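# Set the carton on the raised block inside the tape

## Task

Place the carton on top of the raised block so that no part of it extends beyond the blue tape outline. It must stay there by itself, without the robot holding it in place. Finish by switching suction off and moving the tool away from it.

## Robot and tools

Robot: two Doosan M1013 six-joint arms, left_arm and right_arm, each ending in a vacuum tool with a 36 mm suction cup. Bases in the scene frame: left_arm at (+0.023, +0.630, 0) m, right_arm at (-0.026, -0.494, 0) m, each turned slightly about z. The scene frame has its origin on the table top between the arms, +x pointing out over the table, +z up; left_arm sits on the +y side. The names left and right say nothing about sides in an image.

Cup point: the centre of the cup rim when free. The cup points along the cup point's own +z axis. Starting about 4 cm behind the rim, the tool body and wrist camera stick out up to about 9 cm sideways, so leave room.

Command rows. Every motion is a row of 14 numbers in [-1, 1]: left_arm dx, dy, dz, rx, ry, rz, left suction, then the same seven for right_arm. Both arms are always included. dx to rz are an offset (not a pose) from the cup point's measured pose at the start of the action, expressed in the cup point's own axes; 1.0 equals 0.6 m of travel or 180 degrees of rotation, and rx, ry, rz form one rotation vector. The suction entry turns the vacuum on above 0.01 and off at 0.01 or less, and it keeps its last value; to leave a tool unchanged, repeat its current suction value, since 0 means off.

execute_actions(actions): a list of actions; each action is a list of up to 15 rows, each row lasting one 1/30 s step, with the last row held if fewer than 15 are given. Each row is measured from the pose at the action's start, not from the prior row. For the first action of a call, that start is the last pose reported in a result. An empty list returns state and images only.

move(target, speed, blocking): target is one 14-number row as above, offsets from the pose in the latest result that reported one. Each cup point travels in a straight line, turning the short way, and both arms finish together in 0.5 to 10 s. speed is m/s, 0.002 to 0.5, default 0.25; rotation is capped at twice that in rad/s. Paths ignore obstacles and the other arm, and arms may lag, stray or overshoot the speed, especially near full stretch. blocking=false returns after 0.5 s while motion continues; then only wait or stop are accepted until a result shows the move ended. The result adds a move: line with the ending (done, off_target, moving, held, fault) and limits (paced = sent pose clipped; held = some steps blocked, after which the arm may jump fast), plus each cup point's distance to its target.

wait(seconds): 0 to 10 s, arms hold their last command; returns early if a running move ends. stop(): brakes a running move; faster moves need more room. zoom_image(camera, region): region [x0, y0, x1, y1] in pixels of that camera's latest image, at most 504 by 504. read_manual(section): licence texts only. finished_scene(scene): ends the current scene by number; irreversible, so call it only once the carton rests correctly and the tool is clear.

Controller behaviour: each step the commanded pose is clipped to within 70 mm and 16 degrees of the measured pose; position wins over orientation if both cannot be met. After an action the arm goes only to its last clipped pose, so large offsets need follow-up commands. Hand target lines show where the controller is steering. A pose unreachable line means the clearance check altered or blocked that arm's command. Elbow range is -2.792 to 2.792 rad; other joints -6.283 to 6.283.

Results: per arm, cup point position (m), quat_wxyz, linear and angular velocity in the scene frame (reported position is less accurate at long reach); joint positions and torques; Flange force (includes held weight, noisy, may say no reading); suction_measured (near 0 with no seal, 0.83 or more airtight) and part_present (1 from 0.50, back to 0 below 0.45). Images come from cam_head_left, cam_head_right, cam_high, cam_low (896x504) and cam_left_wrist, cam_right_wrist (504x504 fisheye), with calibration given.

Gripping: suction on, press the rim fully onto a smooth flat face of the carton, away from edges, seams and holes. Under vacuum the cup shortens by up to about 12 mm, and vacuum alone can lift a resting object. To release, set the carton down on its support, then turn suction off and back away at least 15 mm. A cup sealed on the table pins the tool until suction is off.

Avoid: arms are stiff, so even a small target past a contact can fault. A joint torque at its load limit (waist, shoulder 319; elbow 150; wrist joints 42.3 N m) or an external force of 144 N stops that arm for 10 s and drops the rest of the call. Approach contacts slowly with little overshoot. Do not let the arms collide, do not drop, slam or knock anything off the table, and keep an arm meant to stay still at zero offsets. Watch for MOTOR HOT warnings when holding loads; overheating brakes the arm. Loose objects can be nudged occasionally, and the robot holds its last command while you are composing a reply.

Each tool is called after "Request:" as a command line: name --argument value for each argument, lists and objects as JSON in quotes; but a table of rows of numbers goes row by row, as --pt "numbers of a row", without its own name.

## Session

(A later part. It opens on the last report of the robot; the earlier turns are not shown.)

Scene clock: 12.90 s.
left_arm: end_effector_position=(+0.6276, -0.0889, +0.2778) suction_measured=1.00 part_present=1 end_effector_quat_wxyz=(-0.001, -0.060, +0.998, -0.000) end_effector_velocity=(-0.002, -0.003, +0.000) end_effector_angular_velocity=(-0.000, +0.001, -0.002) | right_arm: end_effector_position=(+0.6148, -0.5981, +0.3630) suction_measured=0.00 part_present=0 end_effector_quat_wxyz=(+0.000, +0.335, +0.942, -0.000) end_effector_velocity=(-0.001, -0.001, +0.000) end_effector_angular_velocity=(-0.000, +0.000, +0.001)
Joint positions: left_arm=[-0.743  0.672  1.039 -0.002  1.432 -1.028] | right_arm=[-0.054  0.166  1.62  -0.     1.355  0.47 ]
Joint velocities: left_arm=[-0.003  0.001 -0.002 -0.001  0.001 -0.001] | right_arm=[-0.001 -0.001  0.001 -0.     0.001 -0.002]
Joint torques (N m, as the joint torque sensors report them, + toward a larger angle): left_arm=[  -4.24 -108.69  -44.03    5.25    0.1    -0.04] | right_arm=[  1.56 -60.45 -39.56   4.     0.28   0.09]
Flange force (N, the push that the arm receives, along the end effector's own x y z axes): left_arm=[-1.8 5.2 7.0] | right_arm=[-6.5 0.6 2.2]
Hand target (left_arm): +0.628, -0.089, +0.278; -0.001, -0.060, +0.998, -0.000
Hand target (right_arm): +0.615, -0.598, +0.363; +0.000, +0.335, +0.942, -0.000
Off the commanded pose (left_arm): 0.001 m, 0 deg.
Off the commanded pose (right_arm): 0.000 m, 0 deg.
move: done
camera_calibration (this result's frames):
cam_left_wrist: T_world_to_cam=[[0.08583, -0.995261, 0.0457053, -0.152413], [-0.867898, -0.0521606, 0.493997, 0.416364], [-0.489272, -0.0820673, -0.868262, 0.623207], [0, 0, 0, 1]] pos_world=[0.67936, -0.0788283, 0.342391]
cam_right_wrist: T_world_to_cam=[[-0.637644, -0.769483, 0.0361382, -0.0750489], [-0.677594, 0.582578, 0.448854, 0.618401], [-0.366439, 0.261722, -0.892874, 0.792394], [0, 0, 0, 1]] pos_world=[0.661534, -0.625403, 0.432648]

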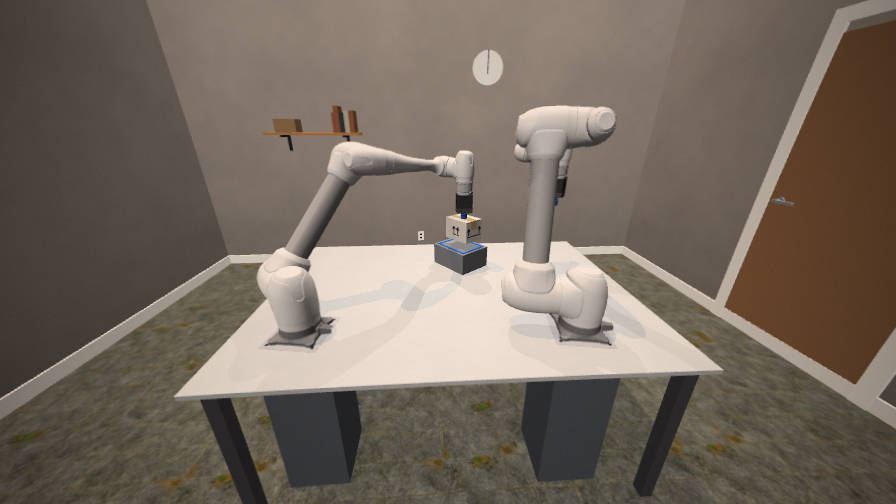

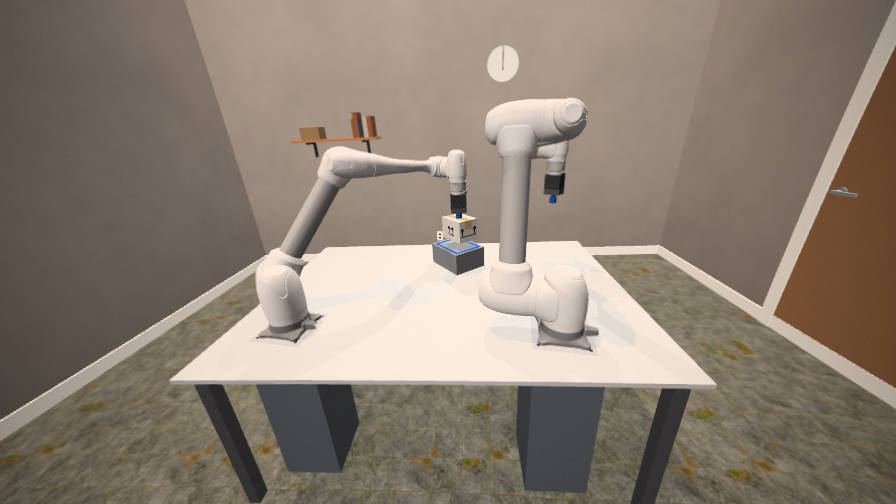

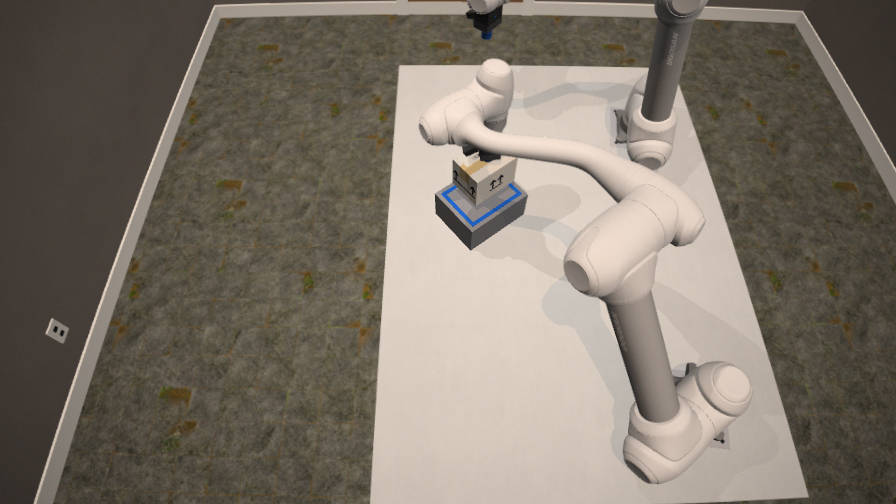

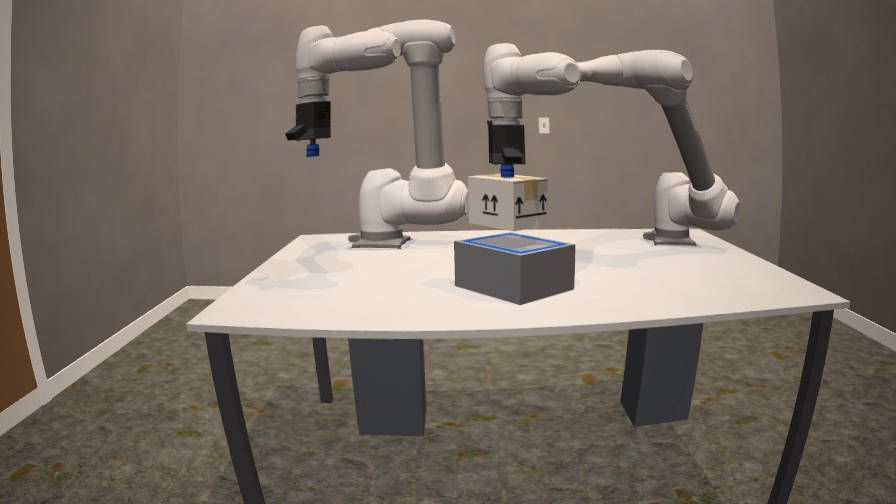

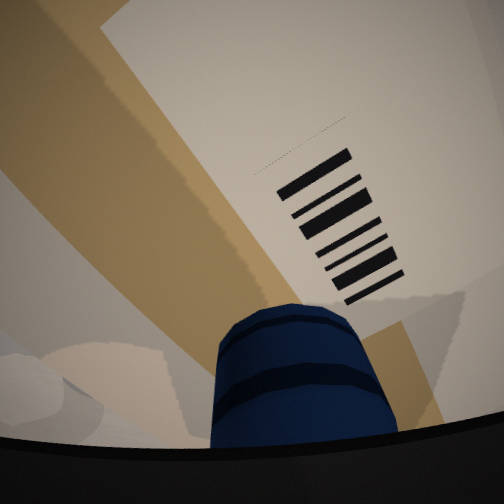

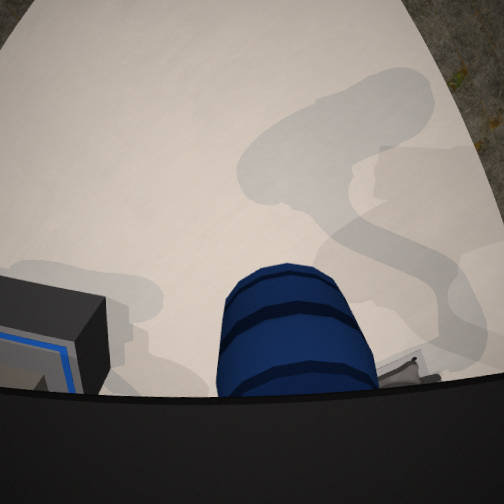

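Shift +y 16 mm, +x ~8 mm; gap ≈ 45 mm.

Request:
move --target '[-0.017,0.025,0.06,0,0,0,1,0,0,0,0,0,0,0]' --speed 0.05

Request:
zoom_image --camera "cam_low" --region '[420, 150, 620, 310]'

Request:
zoom_image --camera "cam_head_left" --region '[410, 190, 510, 280]'

Request:
zoom_image --camera "cam_high" --region '[420, 140, 550, 260]'

Scene clock: 15.23 s.
left_arm: end_effector_position=(+0.6360, -0.0729, +0.2420) suction_measured=1.00 part_present=1 end_effector_quat_wxyz=(-0.001, -0.060, +0.998, -0.000) end_effector_velocity=(-0.001, -0.000, -0.001) end_effector_angular_velocity=(+0.000, +0.000, -0.001) | right_arm: end_effector_position=(+0.6148, -0.5981, +0.3630) suction_measured=0.00 part_present=0 end_effector_quat_wxyz=(+0.000, +0.335, +0.942, -0.000) end_effector_velocity=(+0.001, -0.000, +0.001) end_effector_angular_velocity=(-0.001, -0.002, +0.001)
Joint positions: left_arm=[-0.725  0.671  1.106 -0.002  1.366 -1.01 ] | right_arm=[-0.054  0.166  1.62  -0.     1.355  0.47 ]
Joint velocities: left_arm=[-0.001 -0.     0.002 -0.    -0.002  0.001] | right_arm=[-0.     0.    -0.001 -0.    -0.001 -0.001]
Joint torques (N m, as the joint torque sensors report them, + toward a larger angle): left_arm=[  -1.61 -106.84  -42.13    4.47   -0.11   -0.2 ] | right_arm=[  1.24 -60.69 -39.08   4.12   0.26   0.03]
Flange force (N, the push that the arm receives, along the end effector's own x y z axes): left_arm=[-1.0 1.7 4.1] | right_arm=[-7.6 2.1 1.5]
Hand target (left_arm): +0.636, -0.073, +0.242; -0.001, -0.060, +0.998, -0.000
Hand target (right_arm): +0.615, -0.598, +0.363; +0.000, +0.335, +0.942, -0.000
Off the commanded pose (left_arm): 0.000 m, 0 deg.
Off the commanded pose (right_arm): 0.000 m, 0 deg.
move: done
camera_calibration (this result's frames):
cam_left_wrist: T_world_to_cam=[[0.0859079, -0.995247, 0.0458618, -0.135579], [-0.867957, -0.0521616, 0.493892, 0.442155], [-0.489152, -0.0822353, -0.868313, 0.597454], [0, 0, 0, 1]] pos_world=[0.687665, -0.0627393, 0.306619]
cam_right_wrist: T_world_to_cam=[[-0.637644, -0.769483, 0.0361382, -0.0750487], [-0.677593, 0.582578, 0.448854, 0.618401], [-0.366439, 0.261722, -0.892874, 0.792394], [0, 0, 0, 1]] pos_world=[0.661534, -0.625403, 0.432648]

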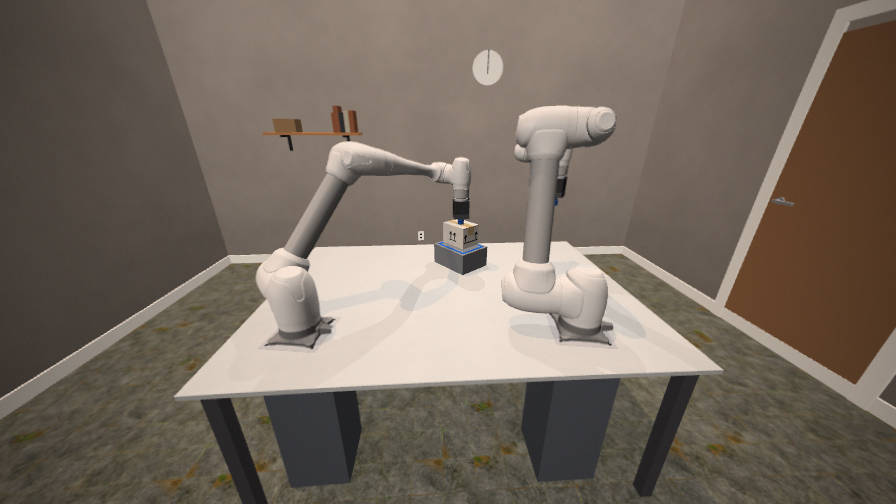

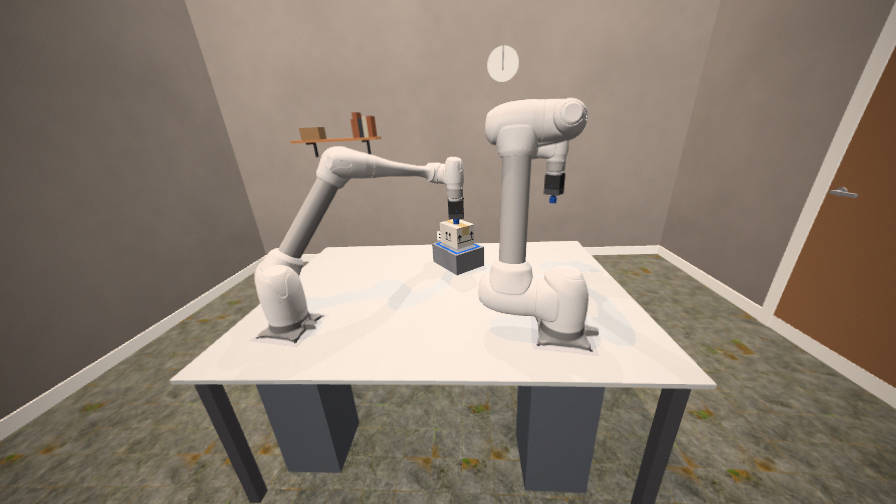

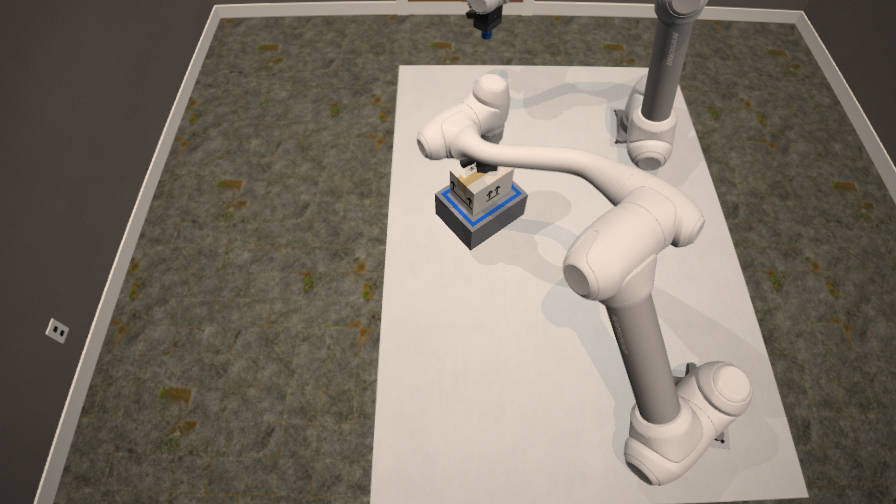

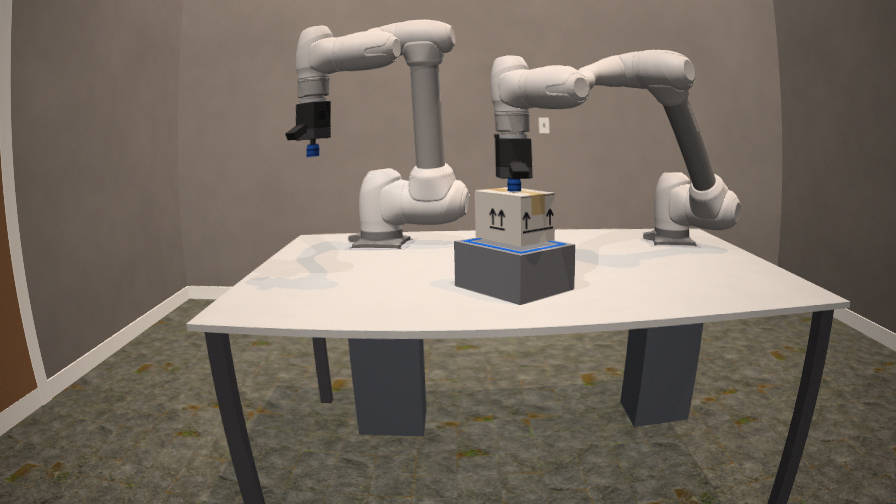

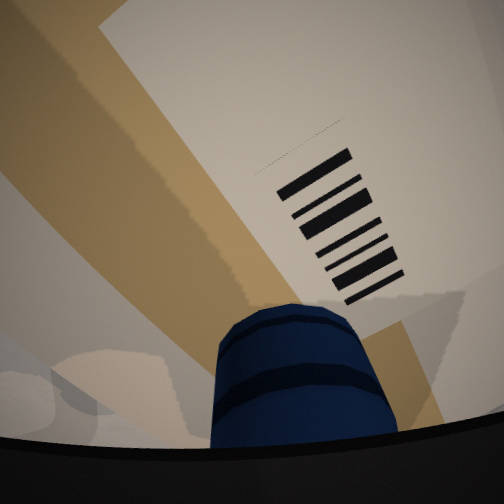

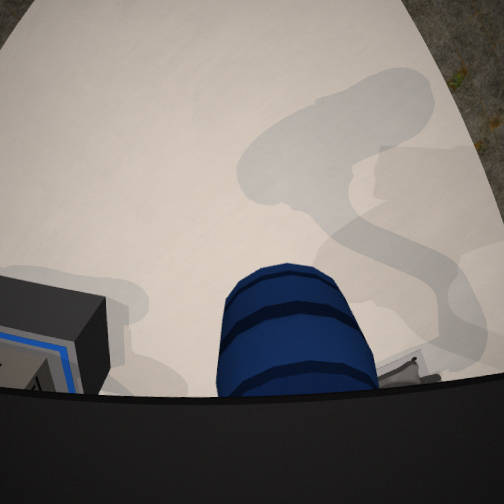

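Region (420, 150, 620, 310) of cam_low's 896x504 image, scaled by 2.520, with more detail than that image has; it fills the top 403 rows of this view, and the rest is white.

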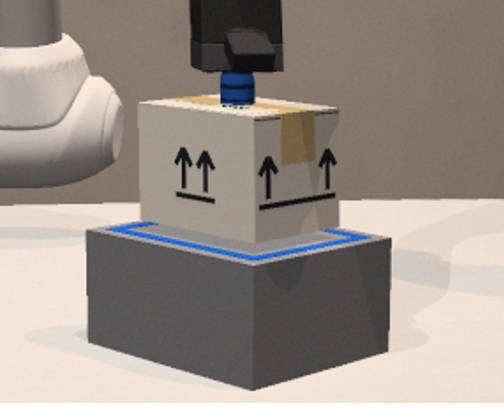

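Region (410, 190, 510, 280) of cam_head_left's 896x504 image, scaled by 5.040, with more detail than that image has; it fills the top 454 rows of this view, and the rest is white.

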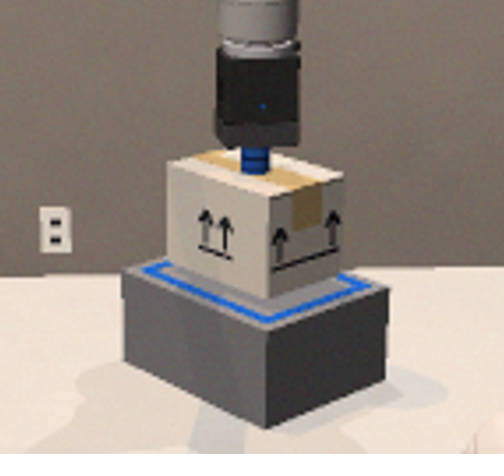

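Region (420, 140, 550, 260) of cam_high's 896x504 image, scaled by 3.877, with more detail than that image has; it fills the top 465 rows of this view, and the rest is white.

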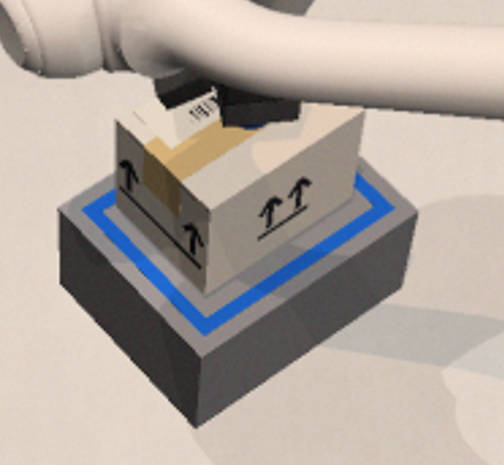

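Request:
move --target '[0,0,0.013,0,0,0,1,0,0,0,0,0,0,0]' --speed 0.015

Request:
execute_actions --actions '[[[0,0,0,0,0,0,0,0,0,0,0,0,0,0]]]'

Request:
move --target '[0,0.1,-0.25,0,0,0,0,0,0,0,0,0,0,0]'

Scene clock: 17.07 s.
left_arm: end_effector_position=(+0.6360, -0.0728, +0.2343) suction_measured=1.00 part_present=1 end_effector_quat_wxyz=(-0.001, -0.060, +0.998, -0.000) end_effector_velocity=(+0.001, +0.000, -0.001) end_effector_angular_velocity=(-0.001, +0.001, +0.001) | right_arm: end_effector_position=(+0.6148, -0.5981, +0.3630) suction_measured=0.00 part_present=0 end_effector_quat_wxyz=(+0.000, +0.335, +0.942, -0.000) end_effector_velocity=(+0.001, +0.000, +0.002) end_effector_angular_velocity=(-0.001, -0.004, +0.001)
Joint positions: left_arm=[-0.725  0.674  1.115 -0.002  1.354 -1.01 ] | right_arm=[-0.054  0.166  1.62  -0.     1.355  0.47 ]
Joint velocities: left_arm=[ 0.001  0.001  0.001 -0.001 -0.001  0.001] | right_arm=[ 0.001 -0.001 -0.003 -0.    -0.001 -0.   ]
Joint torques (N m, as the joint torque sensors report them, + toward a larger angle): left_arm=[  -0.65 -109.69  -42.89    4.7     0.15   -0.42] | right_arm=[  1.63 -60.56 -39.36   4.1    0.16   0.1 ]
Flange force (N, the push that the arm receives, along the end effector's own x y z axes): left_arm=[-2.0 0.3 6.6] | right_arm=[-6.9 1.1 1.3]
Hand target (left_arm): +0.636, -0.073, +0.234; -0.001, -0.060, +0.998, -0.000
Hand target (right_arm): +0.615, -0.598, +0.363; +0.000, +0.335, +0.942, -0.000
Off the commanded pose (left_arm): 0.000 m, 0 deg.
Off the commanded pose (right_arm): 0.000 m, 0 deg.
move: done
camera_calibration (this result's frames):
cam_left_wrist: T_world_to_cam=[[0.0859348, -0.995245, 0.045864, -0.135222], [-0.867958, -0.0521842, 0.493888, 0.445999], [-0.489146, -0.0822502, -0.868315, 0.590752], [0, 0, 0, 1]] pos_world=[0.687693, -0.0627154, 0.298887]
cam_right_wrist: T_world_to_cam=[[-0.637644, -0.769483, 0.0361385, -0.075049], [-0.677593, 0.582578, 0.448854, 0.618401], [-0.366439, 0.261722, -0.892874, 0.792394], [0, 0, 0, 1]] pos_world=[0.661534, -0.625403, 0.432648]

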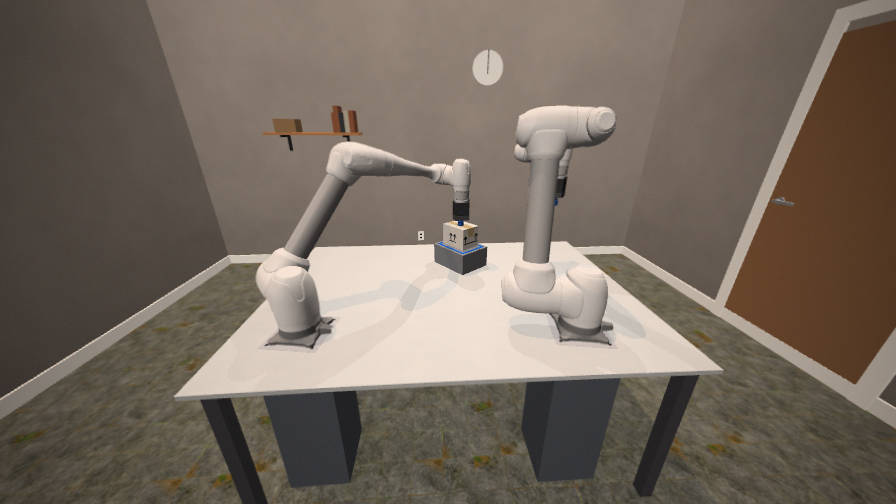

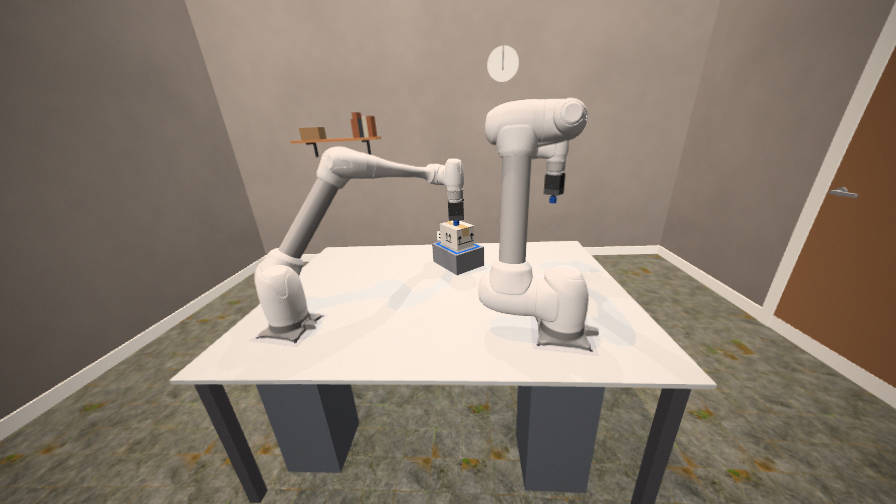

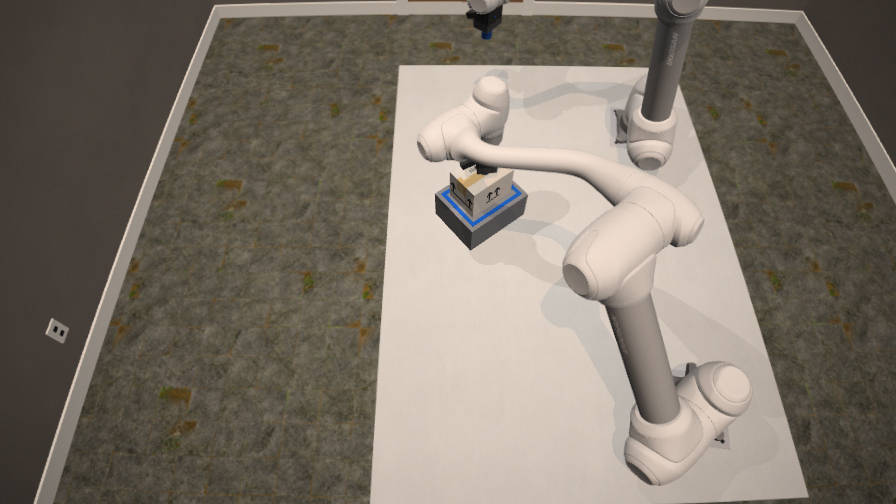

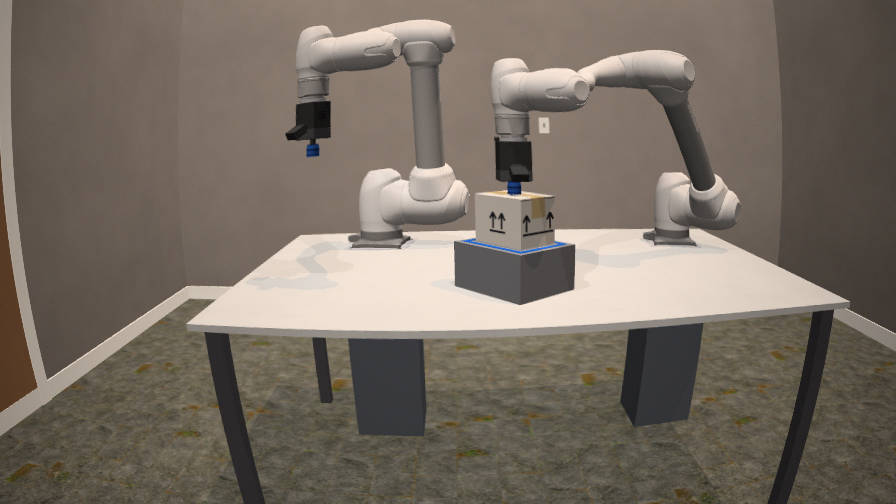

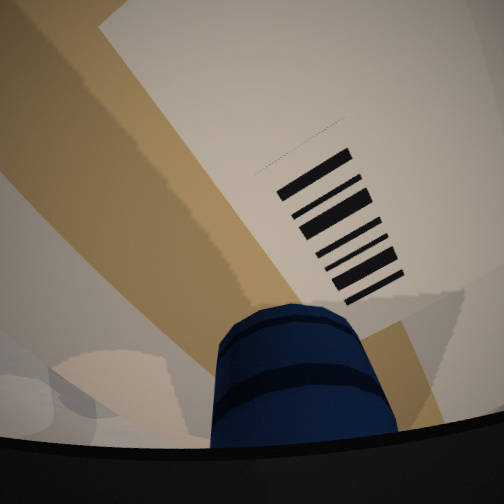

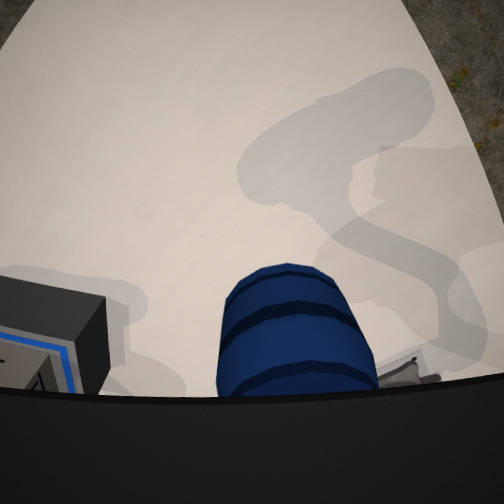

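Scene clock: 17.57 s.
left_arm: end_effector_position=(+0.6360, -0.0728, +0.2343) suction_measured=0.01 part_present=0 end_effector_quat_wxyz=(-0.001, -0.060, +0.998, -0.000) end_effector_velocity=(+0.000, +0.000, +0.000) end_effector_angular_velocity=(-0.000, -0.000, +0.002) | right_arm: end_effector_position=(+0.6148, -0.5981, +0.3630) suction_measured=0.00 part_present=0 end_effector_quat_wxyz=(+0.000, +0.335, +0.942, -0.000) end_effector_velocity=(-0.001, -0.001, -0.000) end_effector_angular_velocity=(+0.000, +0.001, -0.001)
Joint positions: left_arm=[-0.725  0.674  1.115 -0.002  1.354 -1.01 ] | right_arm=[-0.054  0.166  1.62  -0.     1.355  0.47 ]
Joint velocities: left_arm=[ 0.    -0.    -0.     0.     0.    -0.002] | right_arm=[-0.001 -0.     0.001  0.     0.    -0.   ]
Joint torques (N m, as the joint torque sensors report them, + toward a larger angle): left_arm=[ -3.53 -85.23 -31.5    5.19   0.04  -0.31] | right_arm=[  0.21 -60.77 -39.03   4.12   0.08   0.1 ]
Flange force (N, the push that the arm receives, along the end effector's own x y z axes): left_arm=[1.0 8.4 -16.2] | right_arm=[-7.0 3.2 1.0]
Hand target (left_arm): +0.636, -0.073, +0.234; -0.001, -0.060, +0.998, -0.000
Hand target (right_arm): +0.615, -0.598, +0.363; +0.000, +0.335, +0.942, -0.000
Off the commanded pose (left_arm): 0.000 m, 0 deg.
Off the commanded pose (right_arm): 0.000 m, 0 deg.
camera_calibration (this result's frames):
cam_left_wrist: T_world_to_cam=[[0.0859368, -0.995243, 0.0459029, -0.135245], [-0.867964, -0.0521678, 0.493879, 0.446014], [-0.489135, -0.0822845, -0.868318, 0.590738], [0, 0, 0, 1]] pos_world=[0.687697, -0.0627252, 0.298879]
cam_right_wrist: T_world_to_cam=[[-0.637644, -0.769483, 0.0361382, -0.0750489], [-0.677594, 0.582578, 0.448854, 0.618401], [-0.366439, 0.261722, -0.892874, 0.792394], [0, 0, 0, 1]] pos_world=[0.661534, -0.625403, 0.432648]

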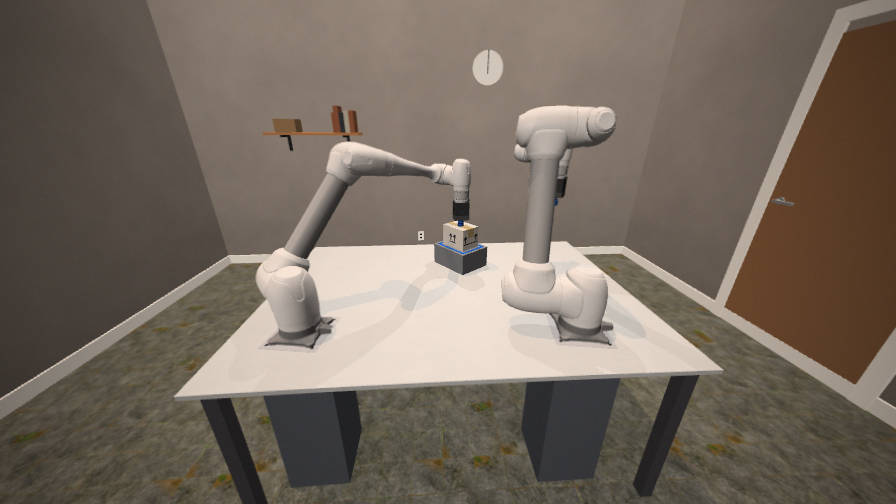

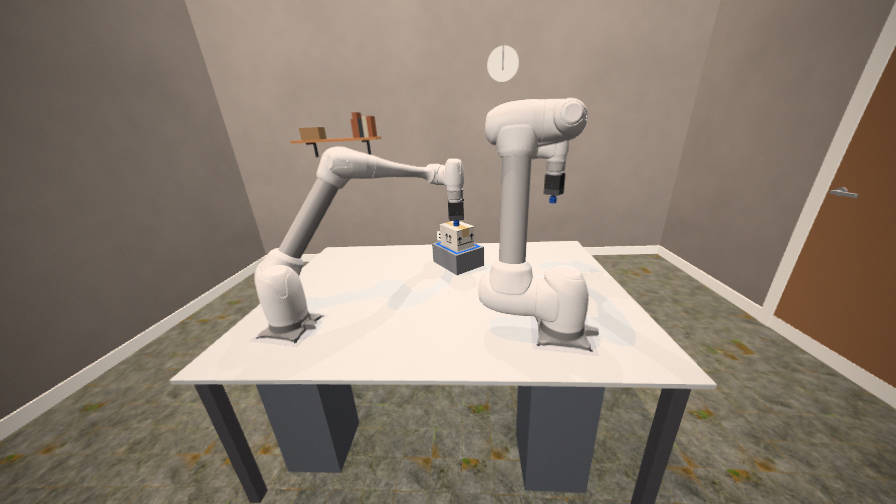

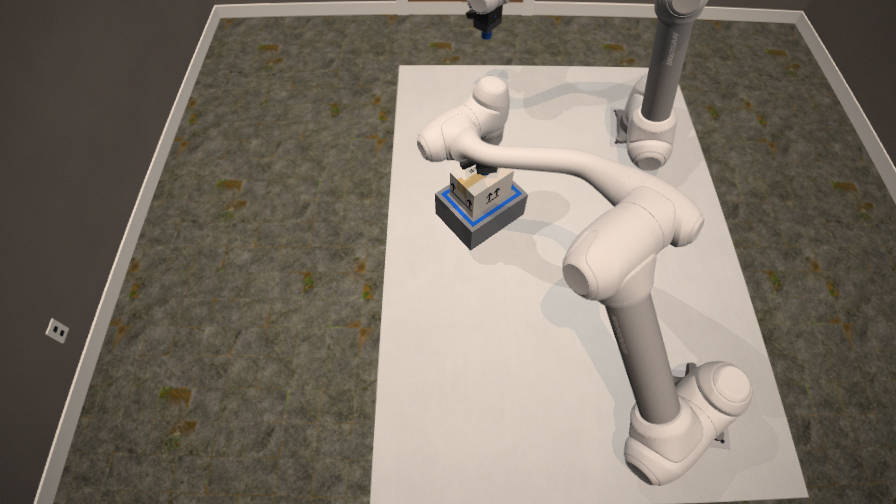

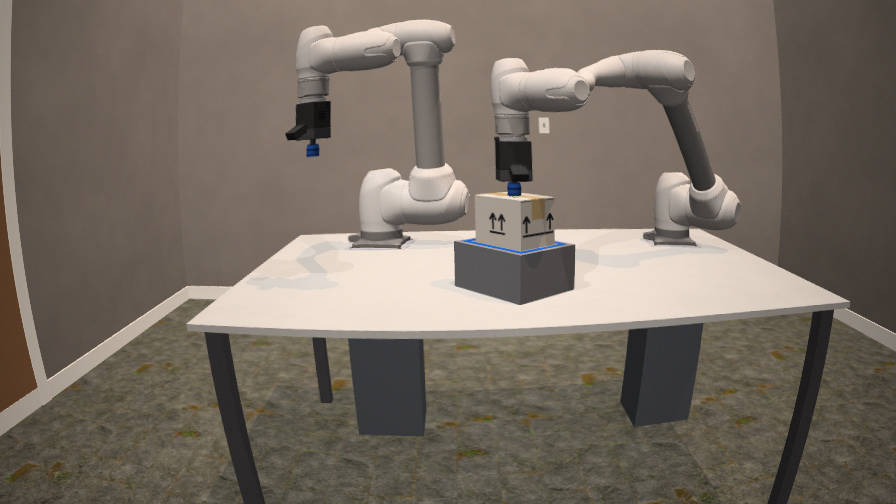

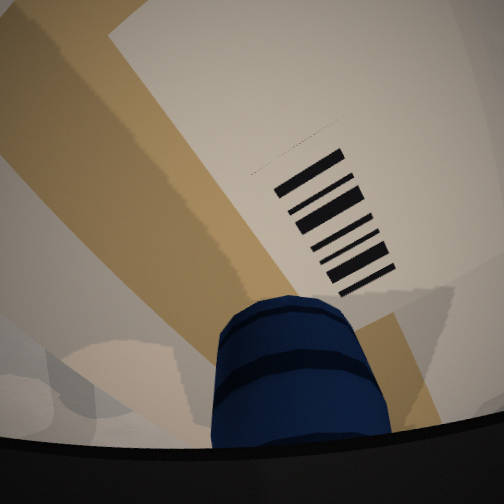

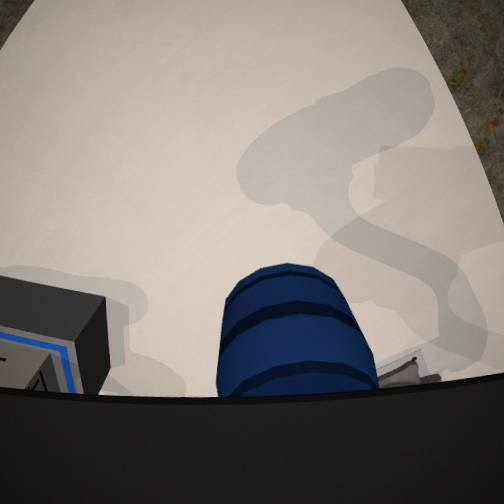

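Scene clock: 18.70 s.
left_arm: end_effector_position=(+0.6289, -0.0133, +0.3841) suction_measured=0.01 part_present=0 end_effector_quat_wxyz=(-0.001, -0.060, +0.998, -0.000) end_effector_velocity=(-0.000, +0.000, -0.000) end_effector_angular_velocity=(+0.001, +0.001, -0.000) | right_arm: end_effector_position=(+0.6148, -0.5981, +0.3630) suction_measured=0.00 part_present=0 end_effector_quat_wxyz=(+0.000, +0.335, +0.942, -0.000) end_effector_velocity=(+0.000, -0.000, +0.002) end_effector_angular_velocity=(-0.001, -0.003, +0.001)
Joint positions: left_arm=[-0.689  0.552  1.045 -0.002  1.546 -0.974] | right_arm=[-0.054  0.166  1.62  -0.     1.355  0.47 ]
Joint velocities: left_arm=[-0.     0.     0.     0.     0.001 -0.   ] | right_arm=[-0.    -0.002 -0.002 -0.    -0.    -0.001]
Joint torques (N m, as the joint torque sensors report them, + toward a larger angle): left_arm=[ -2.37 -86.63 -38.22   4.56   0.33  -0.32] | right_arm=[  1.36 -60.62 -38.85   4.18   0.16   0.09]
Flange force (N, the push that the arm receives, along the end effector's own x y z axes): left_arm=[2.0 7.2 -3.1] | right_arm=[-8.1 1.8 0.7]
Hand target (left_arm): +0.629, -0.013, +0.384; -0.001, -0.060, +0.998, -0.000
Hand target (right_arm): +0.615, -0.598, +0.363; +0.000, +0.335, +0.942, -0.000
Off the commanded pose (left_arm): 0.000 m, 0 deg.
Off the commanded pose (right_arm): 0.000 m, 0 deg.
move: done
camera_calibration (this result's frames):
cam_left_wrist: T_world_to_cam=[[0.0856582, -0.995265, 0.0459328, -0.0820759], [-0.867957, -0.0519063, 0.49392, 0.368924], [-0.489197, -0.0821759, -0.868293, 0.722312], [0, 0, 0, 1]] pos_world=[0.680593, -0.00318113, 0.44873]
cam_right_wrist: T_world_to_cam=[[-0.637644, -0.769483, 0.0361382, -0.0750488], [-0.677593, 0.582578, 0.448854, 0.618401], [-0.366439, 0.261722, -0.892874, 0.792394], [0, 0, 0, 1]] pos_world=[0.661534, -0.625403, 0.432648]

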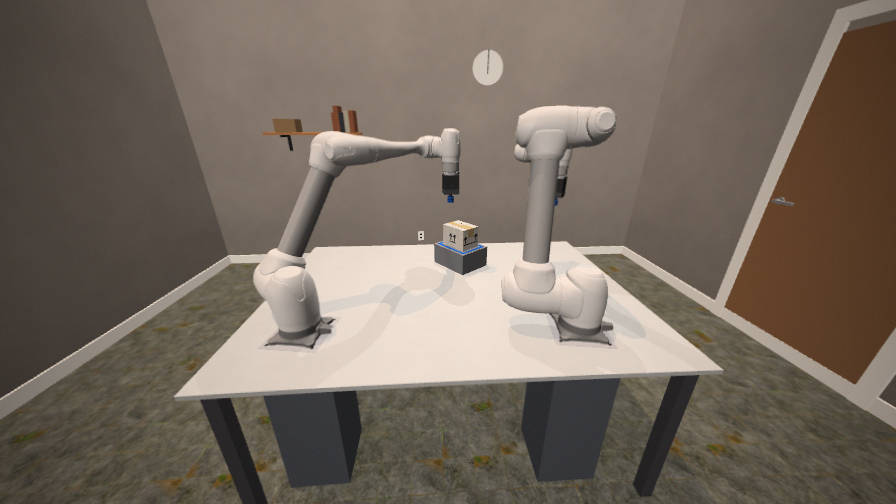

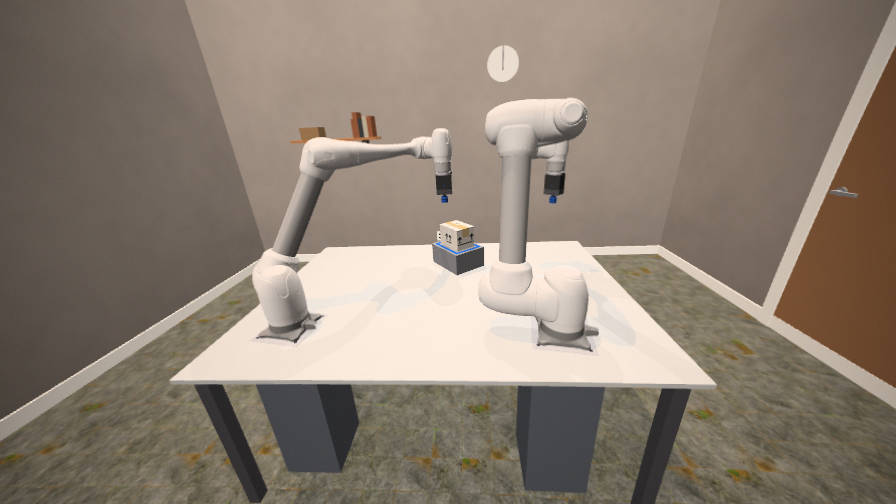

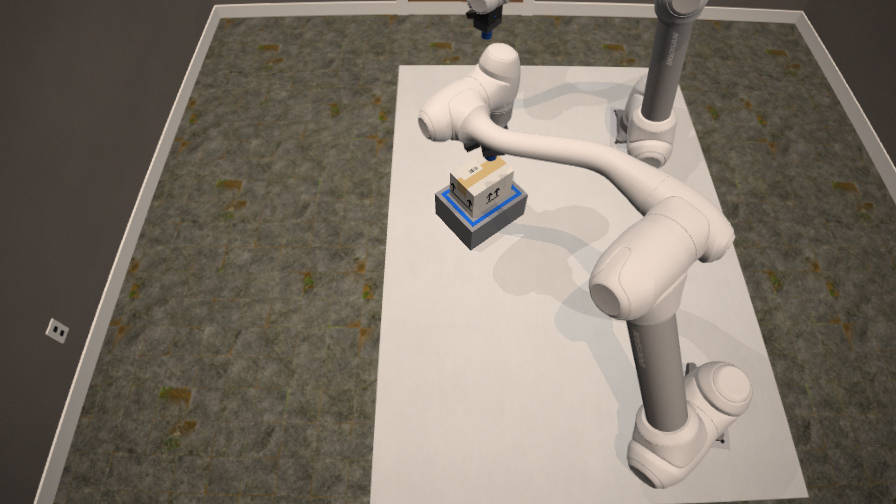

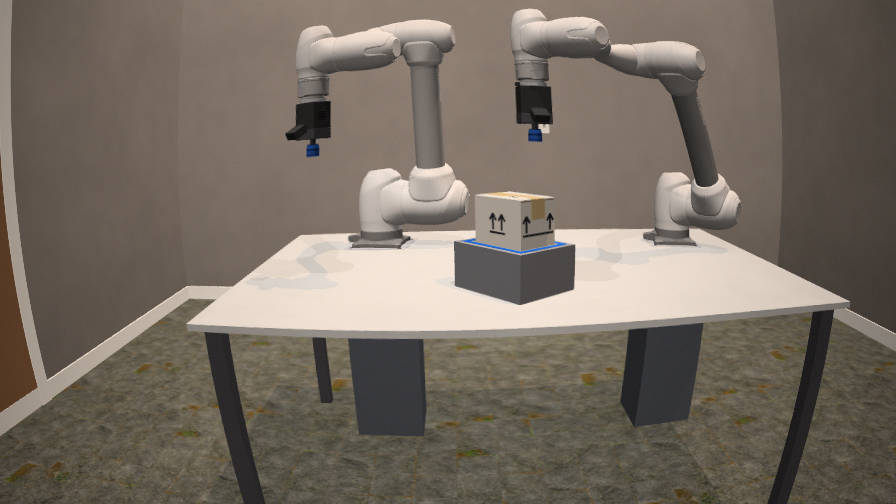

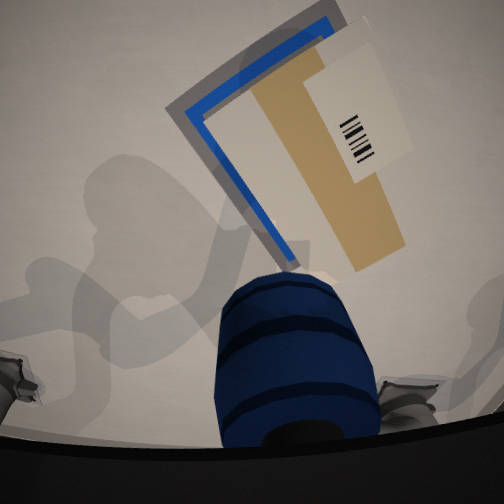

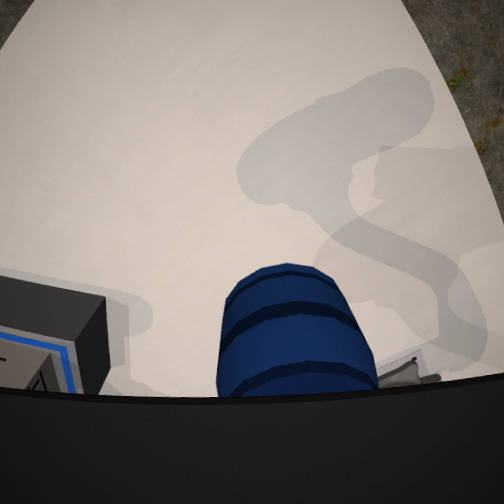

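Request:
finished_scene --scene 1

The scene is finished: the task was done.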